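# Drape a patch cord over two cable-manager fingers

## Task

Lay the patch cord across both fingers of the cable manager so that it rests behind each finger's tip, and make sure no part of the cord sags more than a little below the level of its plugs. The cord must stay there on its own; if it only holds because the robot supports it, the goal is not met. The cord must be at rest when the result is checked, or the attempt fails. At no point may the cord be driven into the solid body of a cable-manager finger, a plug boot or the switch face, or the attempt fails. Finish by opening the grippers and pulling the arms away.

## Robot and tools

ROBOT. Two arms, left_arm and right_arm, each ending in a parallel two-finger gripper. Their bases sit in the scene frame at left_arm (+0.044, +0.311, 0) with quat_wxyz (+0.999, 0, 0, -0.039) and right_arm (-0.005, -0.286, 0) with quat_wxyz (+0.998, 0, 0, -0.059). The names left and right refer to the arms, not to image sides: left_arm is on the +y side.

FRAME. One shared scene frame, in metres. The origin lies on the table surface midway between the arms; +x points out across the table, +z points up. Gripper fingers extend along the gripper's own +z axis and close along its y axis. end_effector_position is the pinch point between the pads, roughly 1 cm short of the fingertips. Reported hand positions may be a bit wrong, especially far from the base, and arms often settle a centimetre or more off target, usually low.

ROW LAYOUT. Every motion command uses a row of 16 numbers covering both arms, even if one stays still: left_arm x, y, z, qw, qx, qy, qz, opening, then right_arm x, y, z, qw, qx, qy, qz, opening. x, y, z is an absolute gripper position in the scene frame (metres); the quaternion is the absolute gripper orientation, w first. Opening is a scale from -1 (closed) to +1 (fully open, 0.094 m). These are poses to go to, not offsets.

execute_actions(actions): a list of actions run one after another. Each action is a table of up to 15 rows, one row per 1/30 s step; if fewer rows are given, the last row repeats to fill 15 steps (0.5 s). An empty list only returns state and images. A target more than 0.6 m from a gripper's current position along any of its own axes gets the action rejected for both arms; if the first action is malformed or fails that check, nothing runs. Per step, the commanded pose is clipped to at most 70 mm and 16 degrees from the measured pose, so far targets need several actions; afterwards an arm drifts at most to its last clipped pose. Position takes priority over orientation when both cannot be met. To hold orientation, repeat the same quaternion every row rather than copying the reported one, which drifts.

move(target, speed, blocking): target is one 16-number row as above. Both grippers travel on straight lines that finish together, lasting 0.5 to 10 s (cut off at 10 s). speed is the path's top speed in m/s, 0.002 to 0.5, default 0.25; rotation is limited to twice that value in rad/s. Grippers can lag, wander and overshoot speed, especially near full reach. Paths do not avoid obstacles or the other arm. Faster contact hits harder, and aiming further beyond a contact presses harder. The opening is applied at the start. With blocking=false the result comes after 0.5 s while motion continues; check with wait(0), and call wait or stop before sending another move or actions. The result adds a move: line: done, off_target, moving, held or fault, plus limits (paced means the target was clipped; held means a check blocked some steps, after which the arm may jump faster than speed), and each gripper's remaining distance.

wait(seconds): 0 to 10 s, arms keep their last command; returns early if a running move ends. stop(): brakes a running move (needs room); fingers continue. zoom_image(camera, region): region [x0, y0, x1, y1] in pixels of that camera's last image, top-left origin, at most 504 x 504. Cameras: cam_head_left, cam_head_right, cam_high, cam_low (672x504), cam_left_wrist, cam_right_wrist (504x504). read_manual(section) only gives licence text. finished_scene(scene) ends the current scene by its number; irreversible, and the goal must already hold stably.

RESULTS. The state line shows each gripper's position and quat_wxyz. Hand target lines give the pose the controller is currently steering toward. grip_measured is finger opening on the command scale (last joint value is metres); it may be off by about 1 mm. A pose unreachable line means the clearance check altered or blocked that arm's command. FAULT or OVER-TEMPERATURE FAULT lines mean an arm stopped. MOTOR HOT appears from 75 °C; 90 °C stops the arm for 10 s, and at 100 °C the arm goes limp and falls.

GRIPPING. Command an opening below grip_measured to hold: about 0.03 under for a firm grip, less for lighter. Thin parts under about 2 mm get less force. Pads may spike on first contact.

HOLDING STILL. For an arm that must not move, resend its full last reported pose and wanted opening in every call. An arm stopped by an object keeps pushing until commanded otherwise.

JOINT LIMITS (rad): waist -2.618 to 3.054, shoulder 0 to 3.142, elbow 0 to 3.142, wrist pitch -1.571 to 1.571, wrist yaw -1.571 to 1.571, wrist roll -2.094 to 2.094. Elbows cannot fully straighten. A wrist camera mount also sticks out near each gripper.

AVOID. Pushing the cord into the manager fingers, plug boots or switch face; collisions or pressing between the arms; dropping, slamming or hard shoves; leaving the cord swinging. Loose objects may occasionally be nudged by outside forces. Move smoothly, open the grippers and back away before finishing.

Each tool is called after "Request:" as name([rows], argument=value, ...), one row to a line, values as JSON.

## Session

Request:
execute_actions(actions=[])

Scene clock: 0.00 s.
left_arm: end_effector_position=(+0.3434, +0.5545, +0.2524) grip_measured=+1.000 end_effector_quat_wxyz=(-0.224, +0.860, -0.459, +0.006) | right_arm: end_effector_position=(+0.3187, -0.0203, +0.2927) grip_measured=+1.000 end_effector_quat_wxyz=(-0.247, +0.549, +0.736, +0.310)
Joint positions: left_arm=[ 0.667  1.7    1.855 -1.316 -0.196 -1.531  0.094] | right_arm=[ 0.51   1.897  2.117 -1.434 -0.75   1.815  0.094]
Joint velocities: left_arm=[-0.007 -0.012 -0.017 -0.007  0.007 -0.051  0.   ] | right_arm=[ 0.007 -0.002  0.002  0.007  0.037  0.051  0.   ]
Motor temperatures (°C, as the motors report them): left_arm=[22 20 21 21 21 23] | right_arm=[19 21 22 21 19 21]
Hand target (left_arm): +0.341, +0.555, +0.257; -0.229, +0.859, -0.458, +0.004
Hand target (right_arm): +0.316, -0.020, +0.300; -0.247, +0.545, +0.736, +0.317

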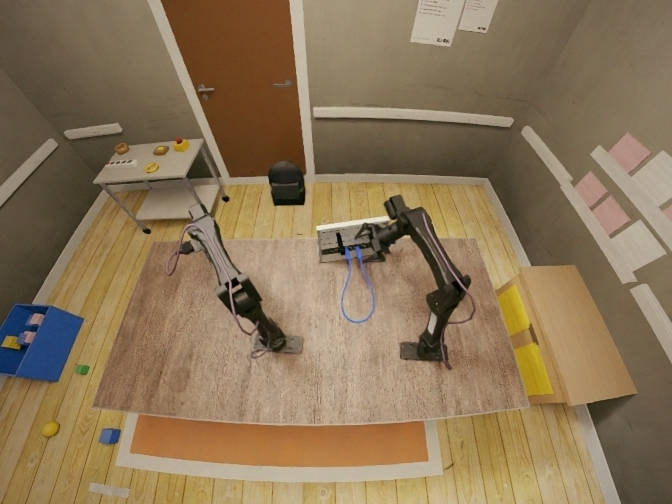

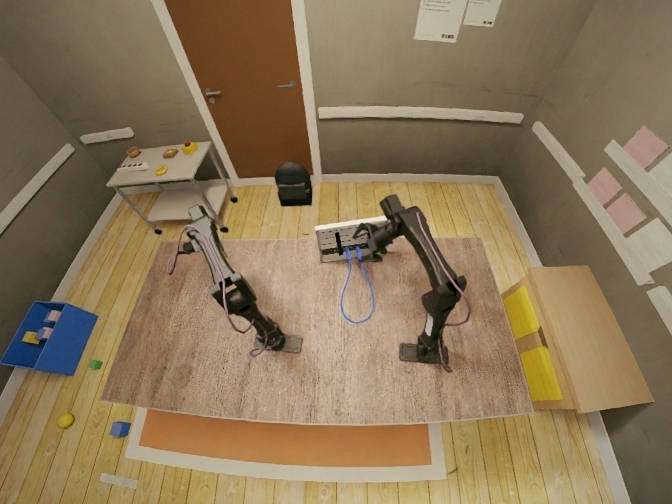

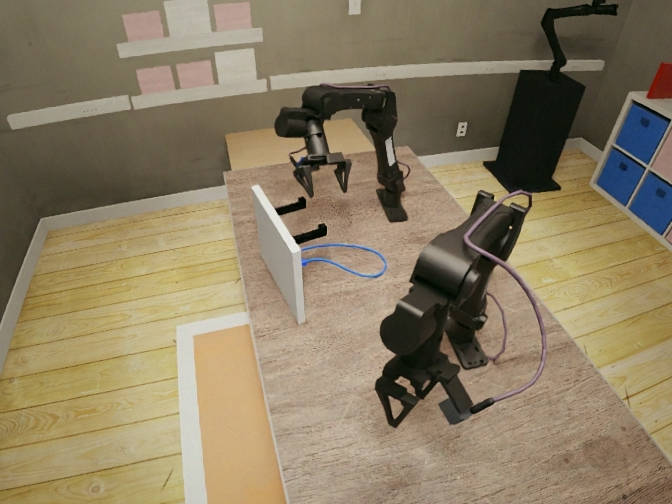

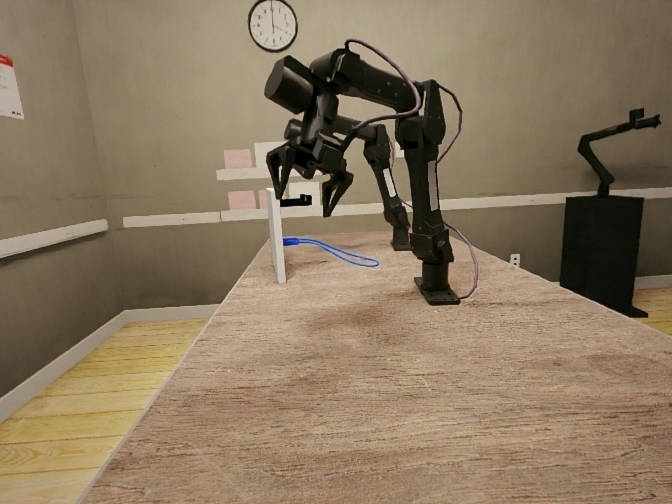

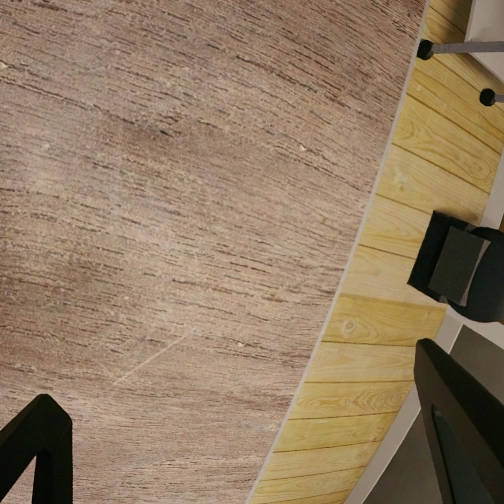

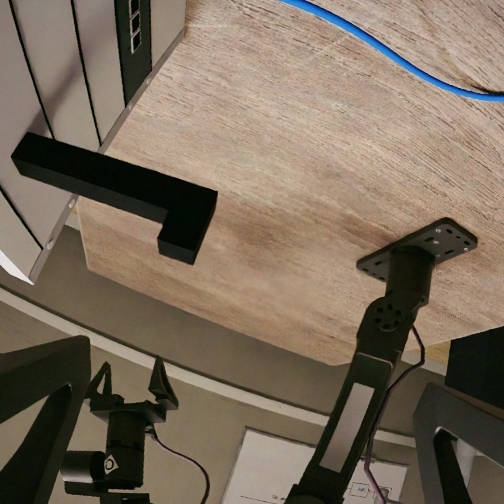

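Request:
zoom_image(camera="cam_head_left", region=[290, 200, 450, 340])

Request:
zoom_image(camera="cam_high", region=[230, 170, 430, 330])

Request:
zoom_image(camera="cam_low", region=[250, 170, 410, 300])

Region (290, 200, 450, 340) of cam_head_left's 672x504 image, scaled by 3.150, with more detail than that image has; it fills the top 441 rows of this view, and the rest is white.

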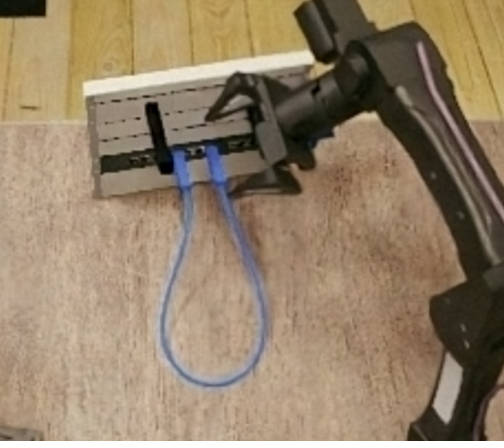

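Region (230, 170, 430, 330) of cam_high's 672x504 image, scaled by 2.520, with more detail than that image has; it fills the top 403 rows of this view, and the rest is white.

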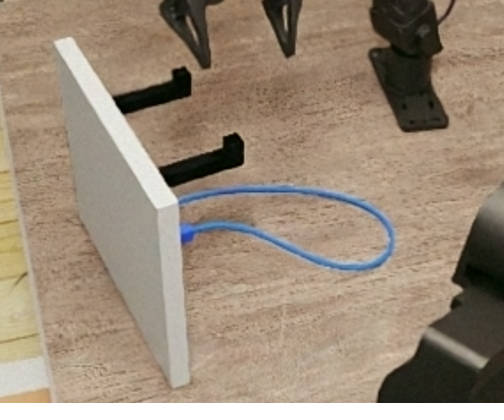

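Region (250, 170, 410, 300) of cam_low's 672x504 image, scaled by 3.150, with more detail than that image has; it fills the top 410 rows of this view, and the rest is white.

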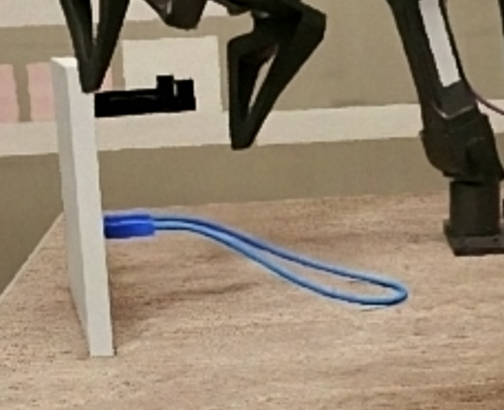

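Request:
move(target=[0.2,0.3,0.3,0,0,1,0,1, 0.15,-0.08,0.25,0.574,0,0.819,0,1])

Scene clock: 19.23 s.
left_arm: end_effector_position=(+0.2048, +0.3043, +0.3036) grip_measured=+1.000 end_effector_quat_wxyz=(+0.292, -0.024, +0.956, -0.021) | right_arm: end_effector_position=(+0.1470, -0.0770, +0.2559) grip_measured=+1.000 end_effector_quat_wxyz=(+0.566, +0.008, +0.825, +0.008)
Joint positions: left_arm=[ 0.026  0.885  1.478 -1.57  -0.002 -0.1    0.094] | right_arm=[ 1.753  1.373  1.18  -1.531  1.198  1.758  0.094]
Joint velocities: left_arm=[-0.012 -0.007 -0.017 -0.007  0.007 -0.007  0.   ] | right_arm=[-0.017  0.012 -0.012  0.007  0.022  0.081  0.   ]
Motor temperatures (°C, as the motors report them): left_arm=[22 22 22 21 21 23] | right_arm=[19 24 23 22 20 21]
Hand target (left_arm): +0.199, +0.303, +0.299; +0.286, -0.013, +0.958, -0.019
Hand target (right_arm): +0.147, -0.075, +0.256; +0.576, -0.003, +0.817, -0.001
Off the commanded pose (left_arm): 0.007 m, 34 deg; orientation clipped at the last step of the last action.
Off the commanded pose (right_arm): 0.007 m, 2 deg.
joint sent to its limit (left arm) — the command would take joint 4 (wrist pitch) past its lower limit, so that joint was sent only as far as its limit.
move: off_target (left_arm); limits=paced

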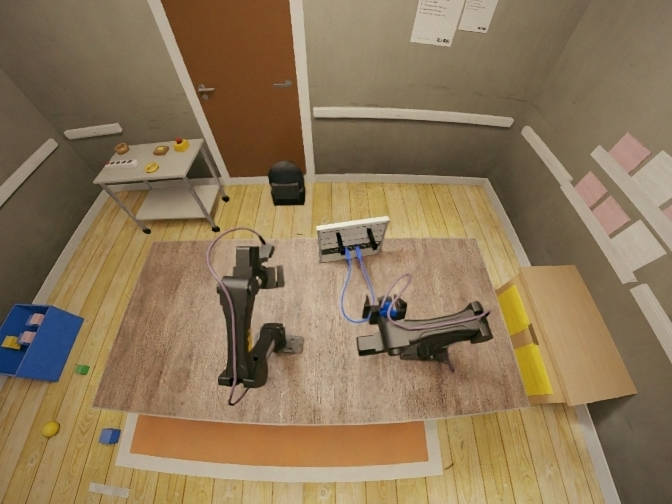

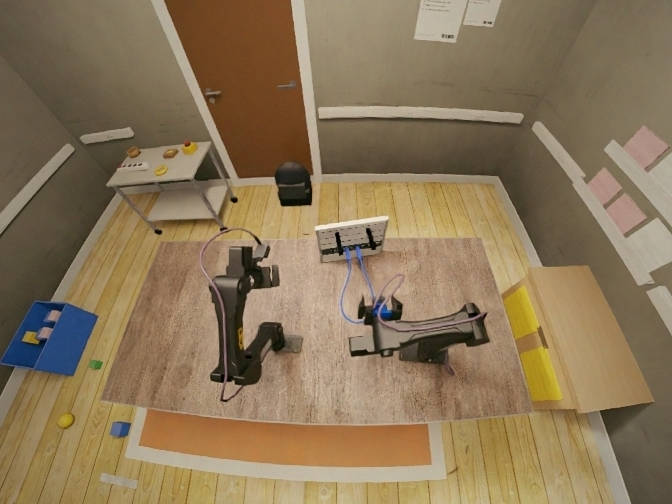

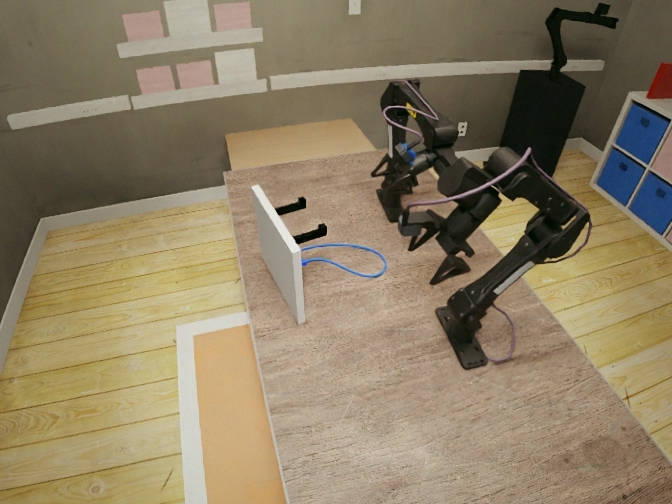

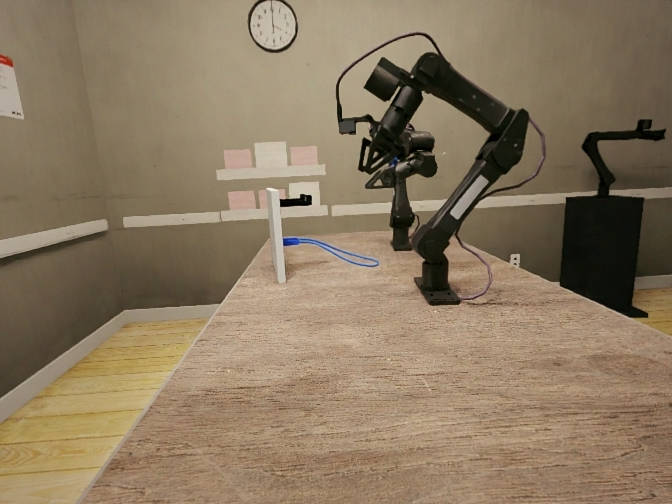

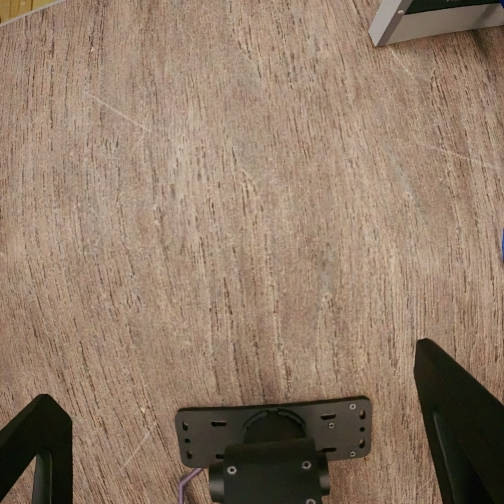

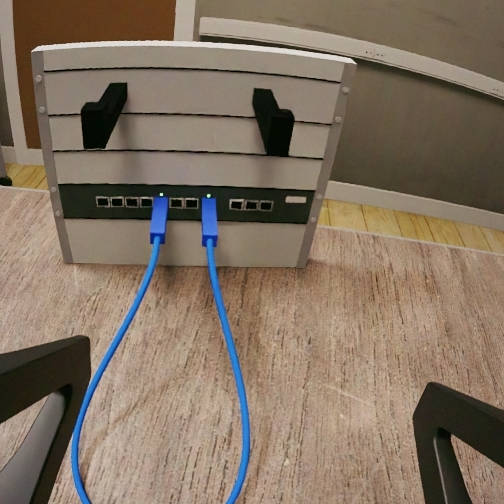

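Request:
move(target=[0.17,0.05,0.10,0,-0.087,0.996,0,0, 0.2,-0.2,0.15,0,0.087,0.996,0,0])

Scene clock: 77.73 s.
left_arm: end_effector_position=(+0.1672, +0.0637, +0.0956) grip_measured=+0.002 end_effector_quat_wxyz=(+0.001, -0.083, +0.996, +0.019) | right_arm: end_effector_position=(+0.1974, -0.2054, +0.1441) grip_measured=+0.002 end_effector_quat_wxyz=(-0.007, +0.085, +0.996, -0.001)
Joint positions: left_arm=[-1.044  1.633  1.24  -1.214 -0.015 -1.288  0.047] | right_arm=[ 0.49   1.379  1.197 -1.403 -0.005  0.543  0.047]
Joint velocities: left_arm=[-0.012 -0.002 -0.007  0.066  0.022 -0.037 -0.001] | right_arm=[-0.017  0.007 -0.002 -0.037 -0.007 -0.022  0.001]
Motor temperatures (°C, as the motors report them): left_arm=[22 21 22 23 21 23] | right_arm=[19 22 24 21 20 21]
Hand target (left_arm): +0.169, +0.053, +0.102; +0.007, -0.084, +0.996, +0.001
Hand target (right_arm): +0.200, -0.205, +0.148; -0.008, +0.084, +0.996, +0.002
Off the commanded pose (left_arm): 0.015 m, 2 deg.
Off the commanded pose (right_arm): 0.008 m, 1 deg.
move: off_target (left_arm)

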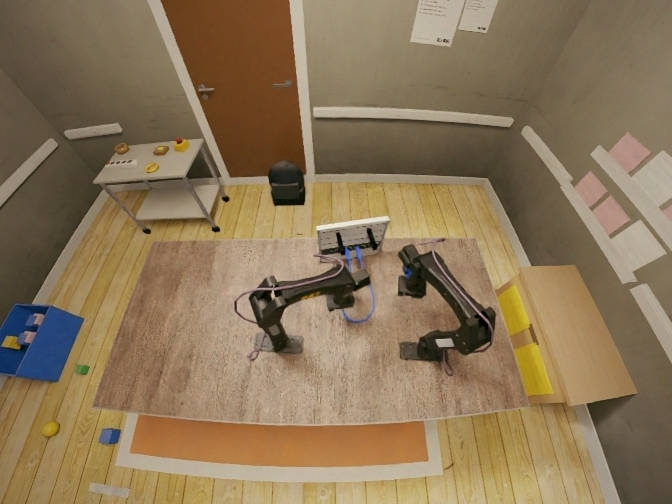

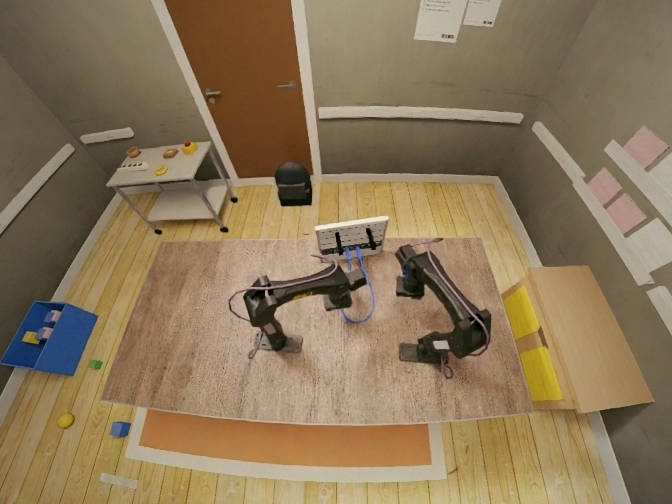

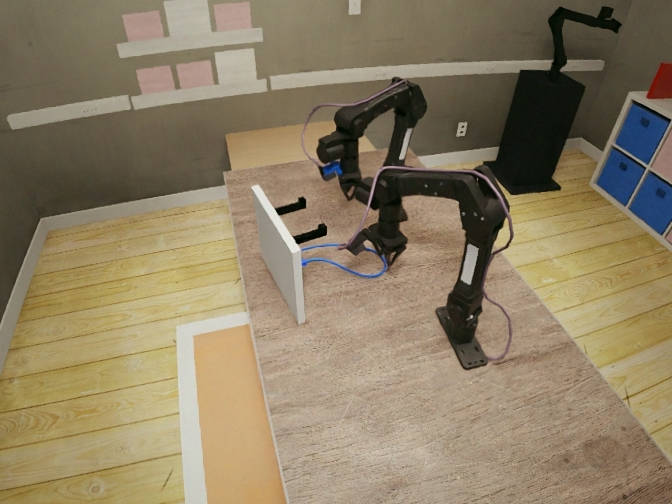

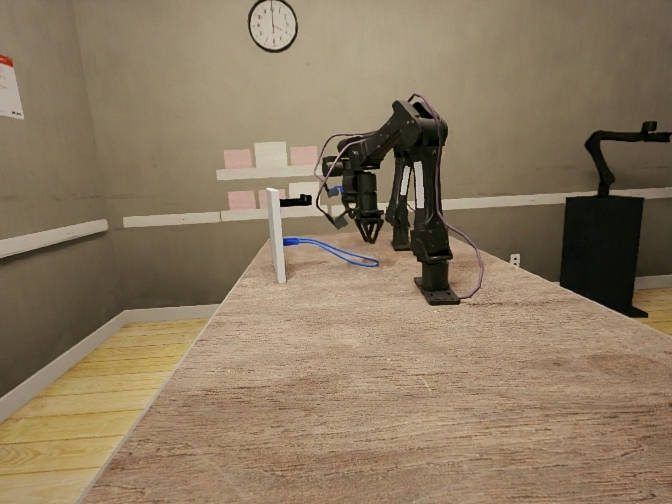

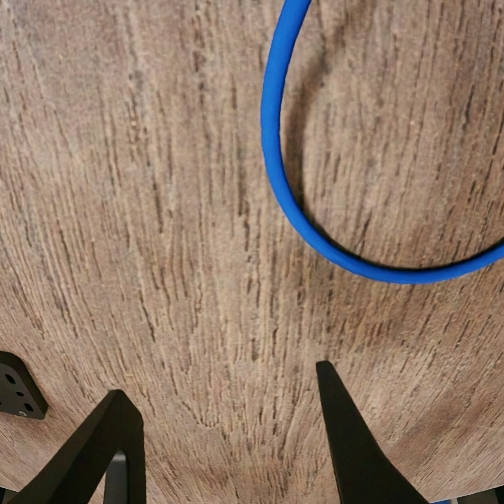

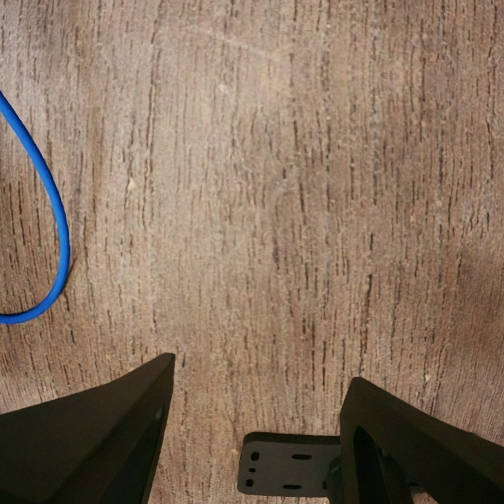

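Request:
move(target=[0.195,0.035,0.045,0,-0.087,0.996,0,0, 0.2,-0.2,0.15,0,0.087,0.996,0,0], speed=0.15)

Scene clock: 84.87 s.
left_arm: end_effector_position=(+0.1923, +0.0337, +0.0476) grip_measured=+0.002 end_effector_quat_wxyz=(-0.000, -0.088, +0.996, +0.002) | right_arm: end_effector_position=(+0.1959, -0.2026, +0.1441) grip_measured=+0.002 end_effector_quat_wxyz=(-0.008, +0.088, +0.996, -0.001)
Joint positions: left_arm=[-1.006  1.788  1.224 -1.01  -0.001 -1.26   0.047] | right_arm=[ 0.504  1.379  1.197 -1.404 -0.006  0.561  0.047]
Joint velocities: left_arm=[ 0.002 -0.002 -0.022  0.022 -0.022 -0.007 -0.001] | right_arm=[ 0.007  0.012 -0.007 -0.007  0.037 -0.081 -0.001]
Motor temperatures (°C, as the motors report them): left_arm=[22 22 23 23 21 23] | right_arm=[19 22 25 21 20 21]
Hand target (left_arm): +0.194, +0.035, +0.045; -0.000, -0.087, +0.996, +0.000
Hand target (right_arm): +0.200, -0.200, +0.150; +0.000, +0.087, +0.996, -0.000
Off the commanded pose (left_arm): 0.004 m, 0 deg.
Off the commanded pose (right_arm): 0.008 m, 1 deg.
move: done

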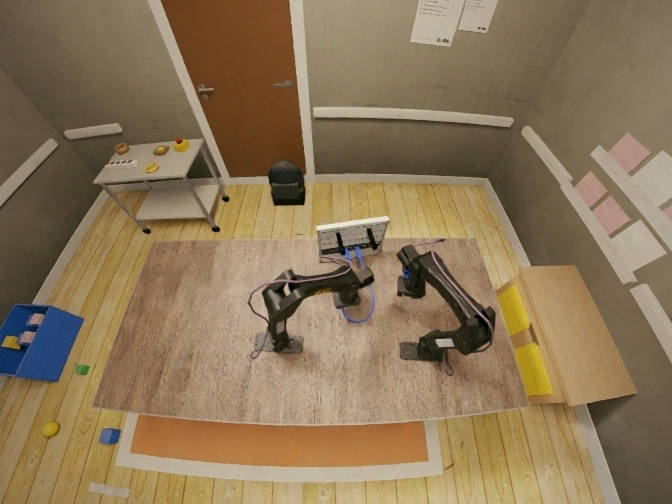

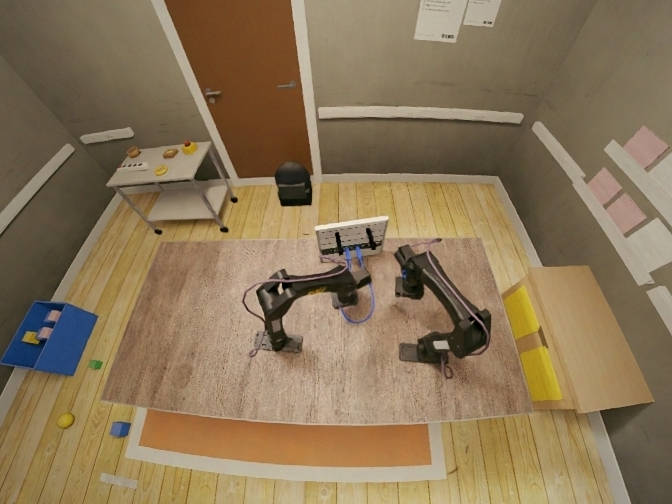

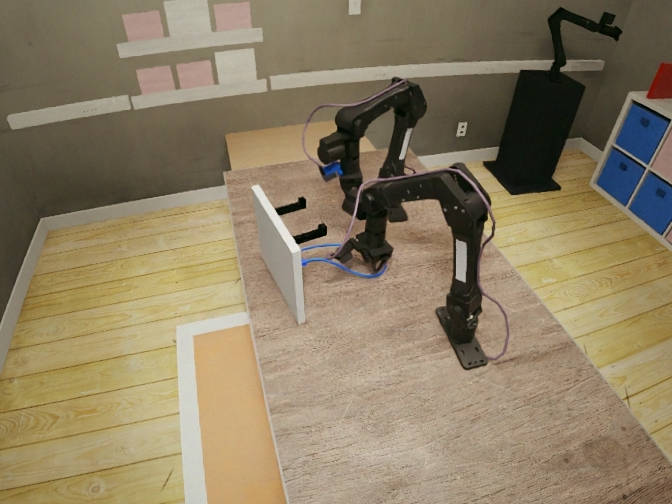

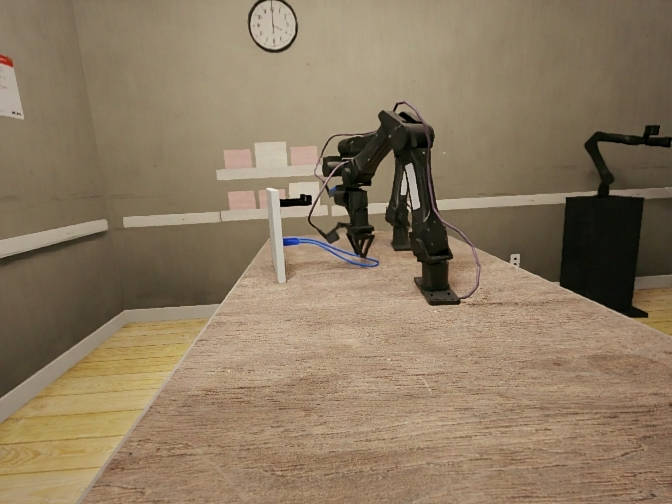

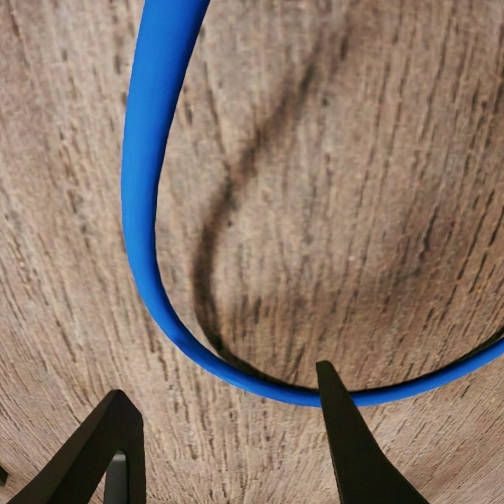

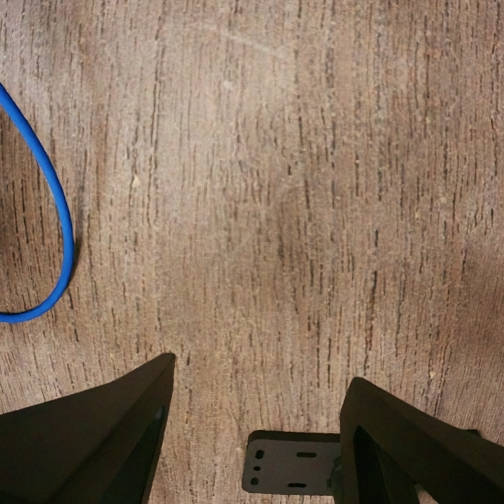

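Request:
move(target=[0.195,0.052,0.04,0,-0.259,0.966,0,0, 0.2,-0.2,0.15,0,0.087,0.996,0,0], speed=0.15)

Request:
move(target=[0.195,0.052,0.016,0,-0.259,0.966,0,0, 0.2,-0.2,0.15,0,0.087,0.996,0,0], speed=0.05)

Scene clock: 96.43 s.
left_arm: end_effector_position=(+0.1931, +0.0499, +0.0380) grip_measured=+0.002 end_effector_quat_wxyz=(-0.003, -0.249, +0.969, +0.008) | right_arm: end_effector_position=(+0.1959, -0.2026, +0.1441) grip_measured=+0.002 end_effector_quat_wxyz=(-0.008, +0.088, +0.996, -0.001)
Joint positions: left_arm=[-0.977  1.763  1.153 -0.978  0.001 -1.557  0.047] | right_arm=[ 0.504  1.379  1.197 -1.404 -0.006  0.561  0.047]
Joint velocities: left_arm=[ 0.012  0.007 -0.002 -0.022 -0.022 -0.007 -0.   ] | right_arm=[-0.002 -0.002  0.002  0.007  0.081  0.022 -0.   ]
Motor temperatures (°C, as the motors report them): left_arm=[22 23 23 22 21 23] | right_arm=[19 22 26 21 20 21]
Hand target (left_arm): +0.195, +0.052, +0.040; -0.000, -0.259, +0.966, +0.000
Hand target (right_arm): +0.200, -0.200, +0.150; +0.000, +0.087, +0.996, +0.000
Off the commanded pose (left_arm): 0.003 m, 2 deg.
Off the commanded pose (right_arm): 0.008 m, 1 deg.
move: done

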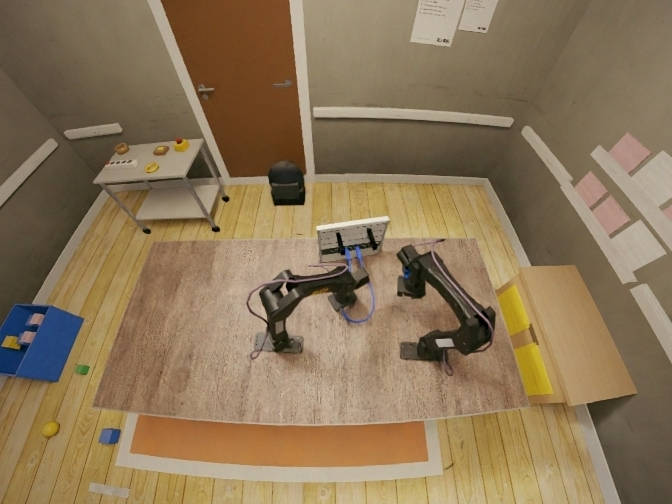

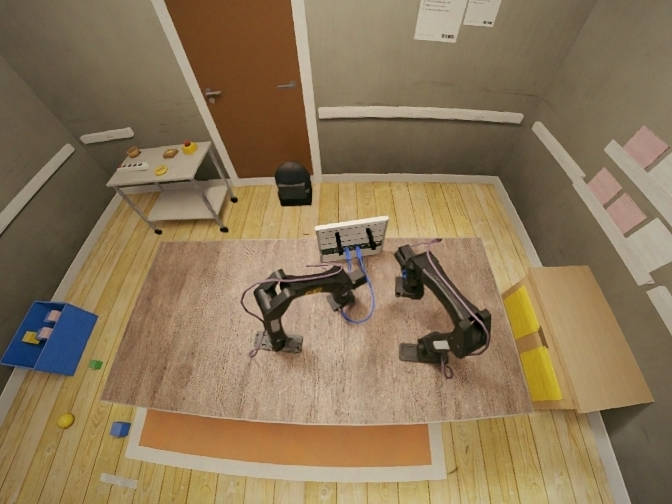

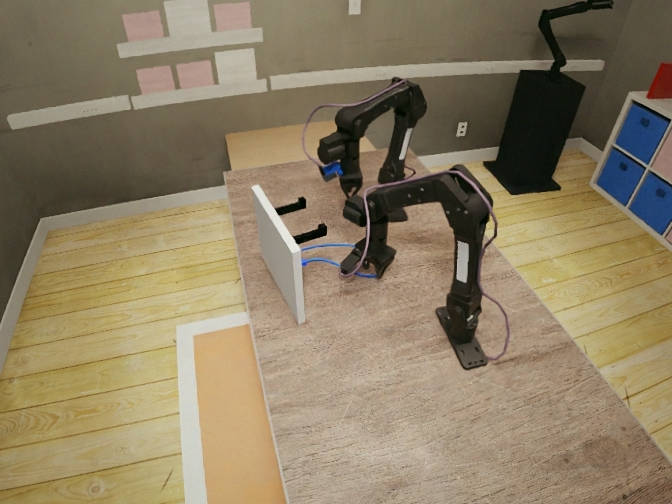

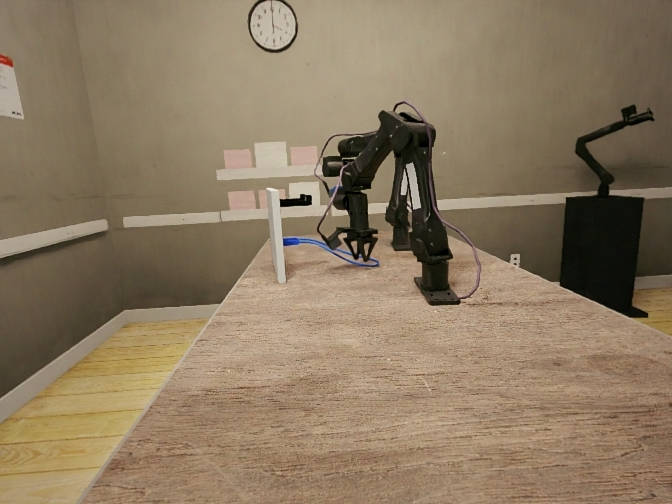

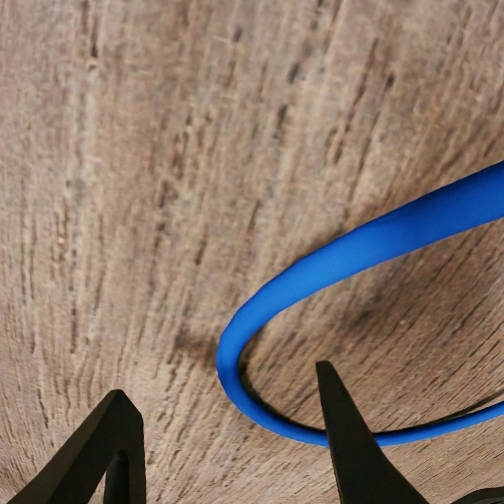

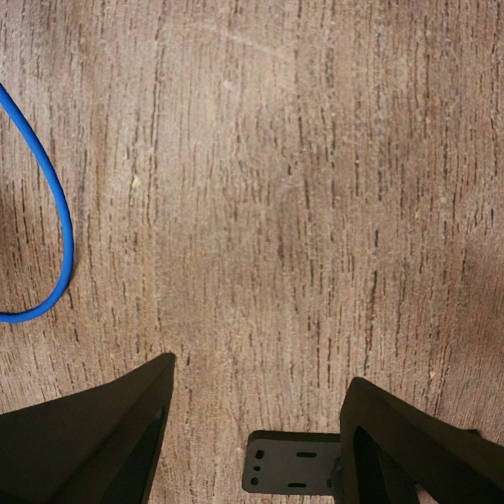

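Scene clock: 97.37 s.
left_arm: end_effector_position=(+0.1941, +0.0481, +0.0218) grip_measured=+0.002 end_effector_quat_wxyz=(+0.001, -0.250, +0.968, -0.005) | right_arm: end_effector_position=(+0.1959, -0.2026, +0.1441) grip_measured=+0.002 end_effector_quat_wxyz=(-0.008, +0.088, +0.996, -0.001)
Joint positions: left_arm=[-0.977  1.771  1.092 -0.882  0.001 -1.56   0.047] | right_arm=[ 0.504  1.379  1.197 -1.404 -0.006  0.561  0.047]
Joint velocities: left_arm=[ 0.002  0.007 -0.012 -0.022  0.037  0.007  0.   ] | right_arm=[-0.007 -0.002 -0.012 -0.022  0.066  0.007 -0.   ]
Motor temperatures (°C, as the motors report them): left_arm=[22 23 23 22 21 23] | right_arm=[19 22 26 21 20 21]
Hand target (left_arm): +0.195, +0.052, +0.016; -0.000, -0.259, +0.966, +0.000
Hand target (right_arm): +0.200, -0.200, +0.150; +0.000, +0.087, +0.996, +0.000
Off the commanded pose (left_arm): 0.007 m, 1 deg.
Off the commanded pose (right_arm): 0.008 m, 1 deg.
move: done

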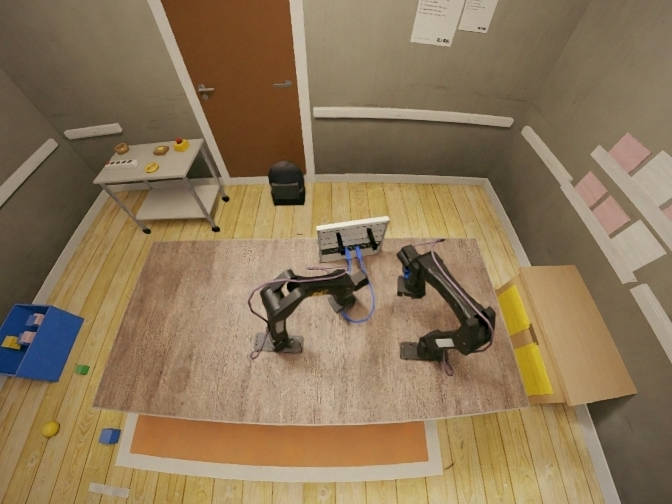

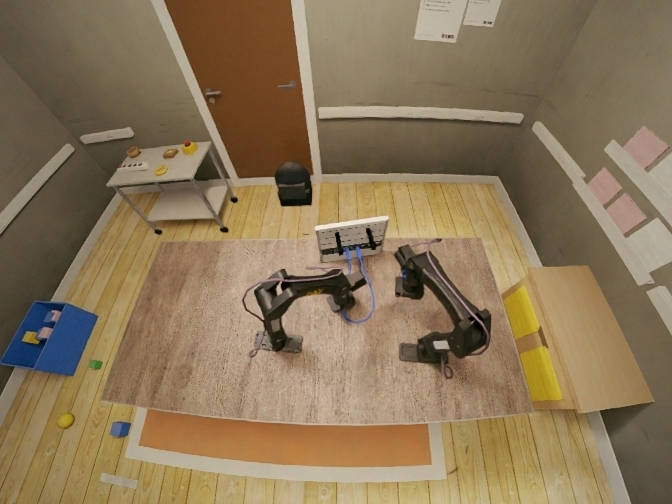

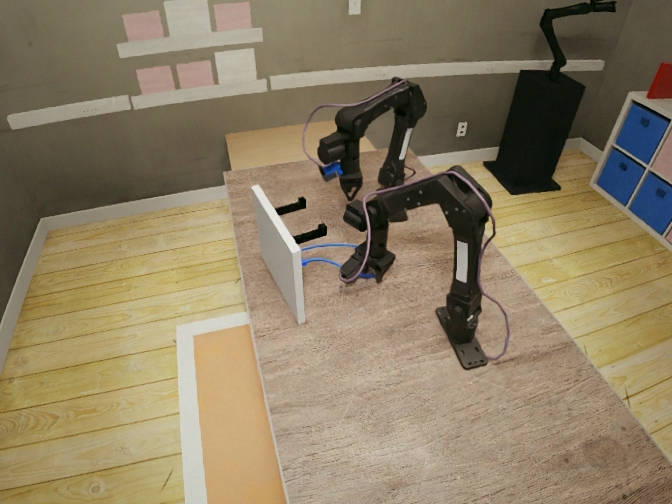

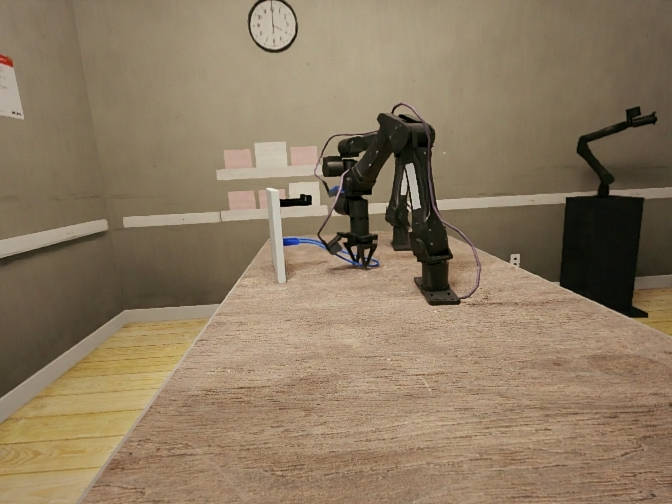

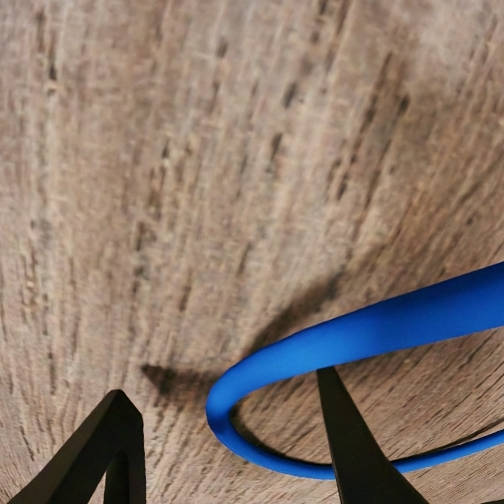

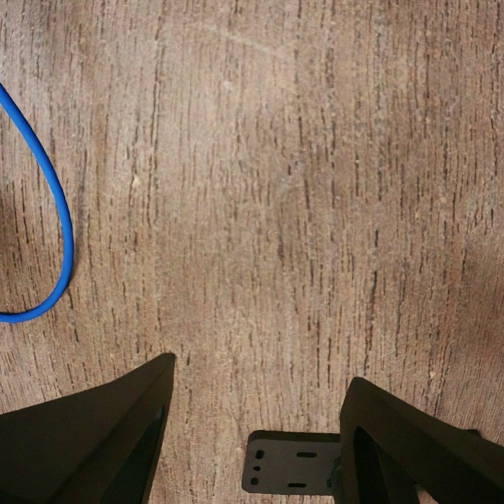

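Request:
move(target=[0.195,0.052,0.012,0,-0.259,0.966,0,-0.9, 0.2,-0.2,0.15,0,0.087,0.996,0,0], speed=0.05)

Scene clock: 101.57 s.
left_arm: end_effector_position=(+0.1959, +0.0450, +0.0218) grip_measured=-0.891 end_effector_quat_wxyz=(+0.003, -0.250, +0.968, -0.012) | right_arm: end_effector_position=(+0.1959, -0.2026, +0.1441) grip_measured=+0.002 end_effector_quat_wxyz=(-0.008, +0.088, +0.996, -0.001)
Joint positions: left_arm=[-0.977  1.771  1.092 -0.867  0.001 -1.56   0.005] | right_arm=[ 0.504  1.379  1.197 -1.404 -0.006  0.561  0.047]
Joint velocities: left_arm=[-0.007 -0.002 -0.012  0.022 -0.007  0.007 -0.   ] | right_arm=[ 0.007 -0.007  0.007  0.022 -0.022 -0.037  0.001]
Motor temperatures (°C, as the motors report them): left_arm=[22 23 23 22 21 23] | right_arm=[19 22 26 21 20 21]
Hand target (left_arm): +0.195, +0.052, +0.012; -0.000, -0.259, +0.966, +0.000
Hand target (right_arm): +0.200, -0.200, +0.150; +0.000, +0.087, +0.996, +0.000
Off the commanded pose (left_arm): 0.012 m, 2 deg.
Off the commanded pose (right_arm): 0.008 m, 1 deg.
move: off_target (left_arm)

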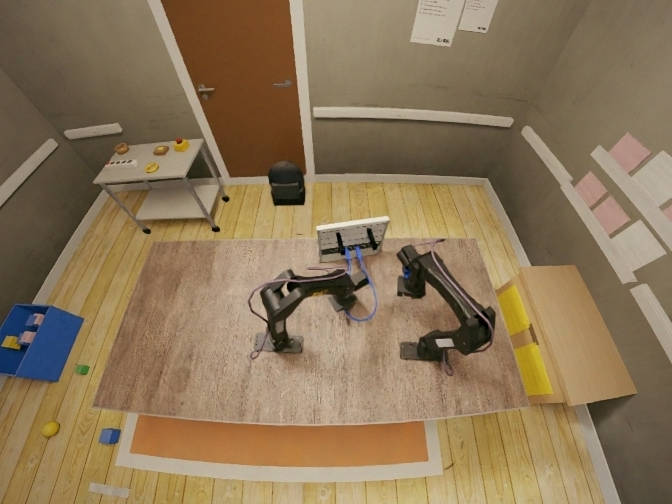

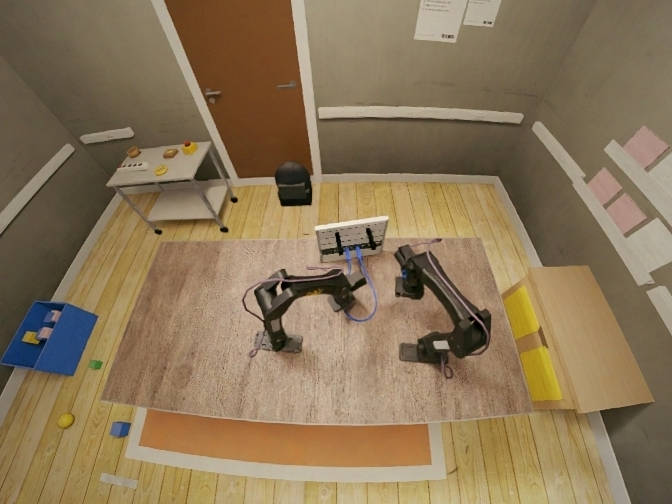

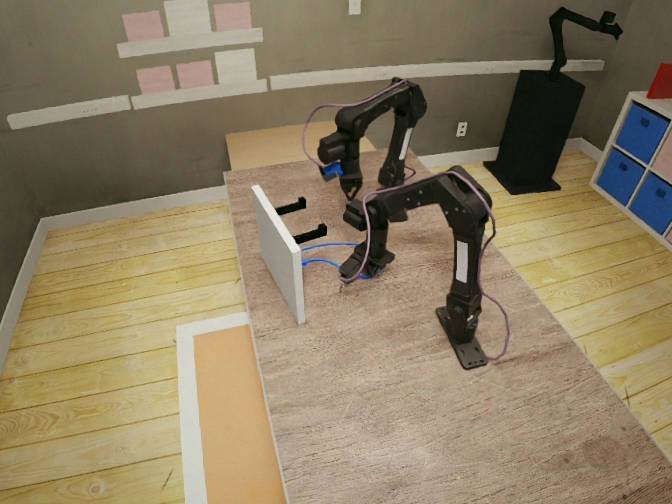

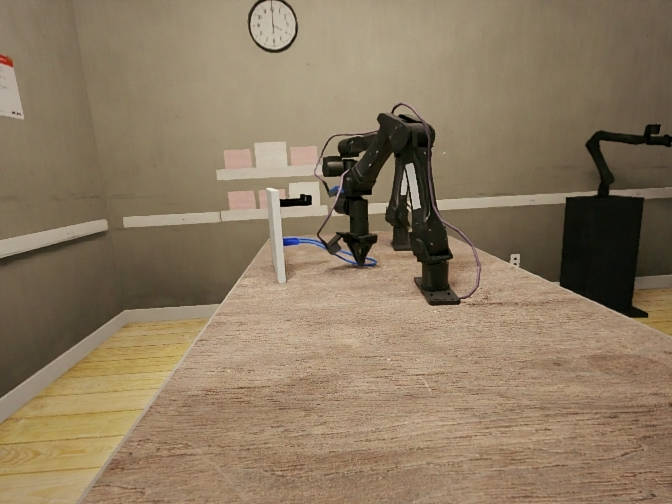

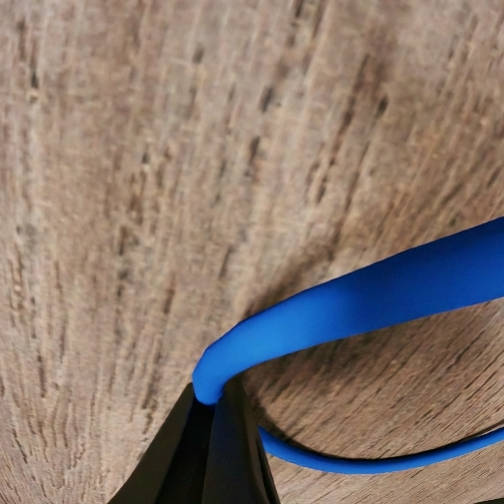

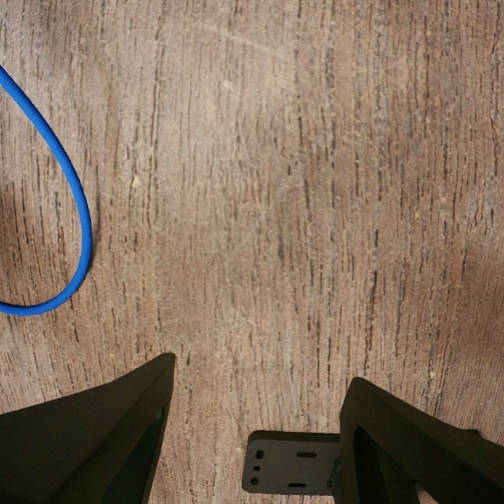

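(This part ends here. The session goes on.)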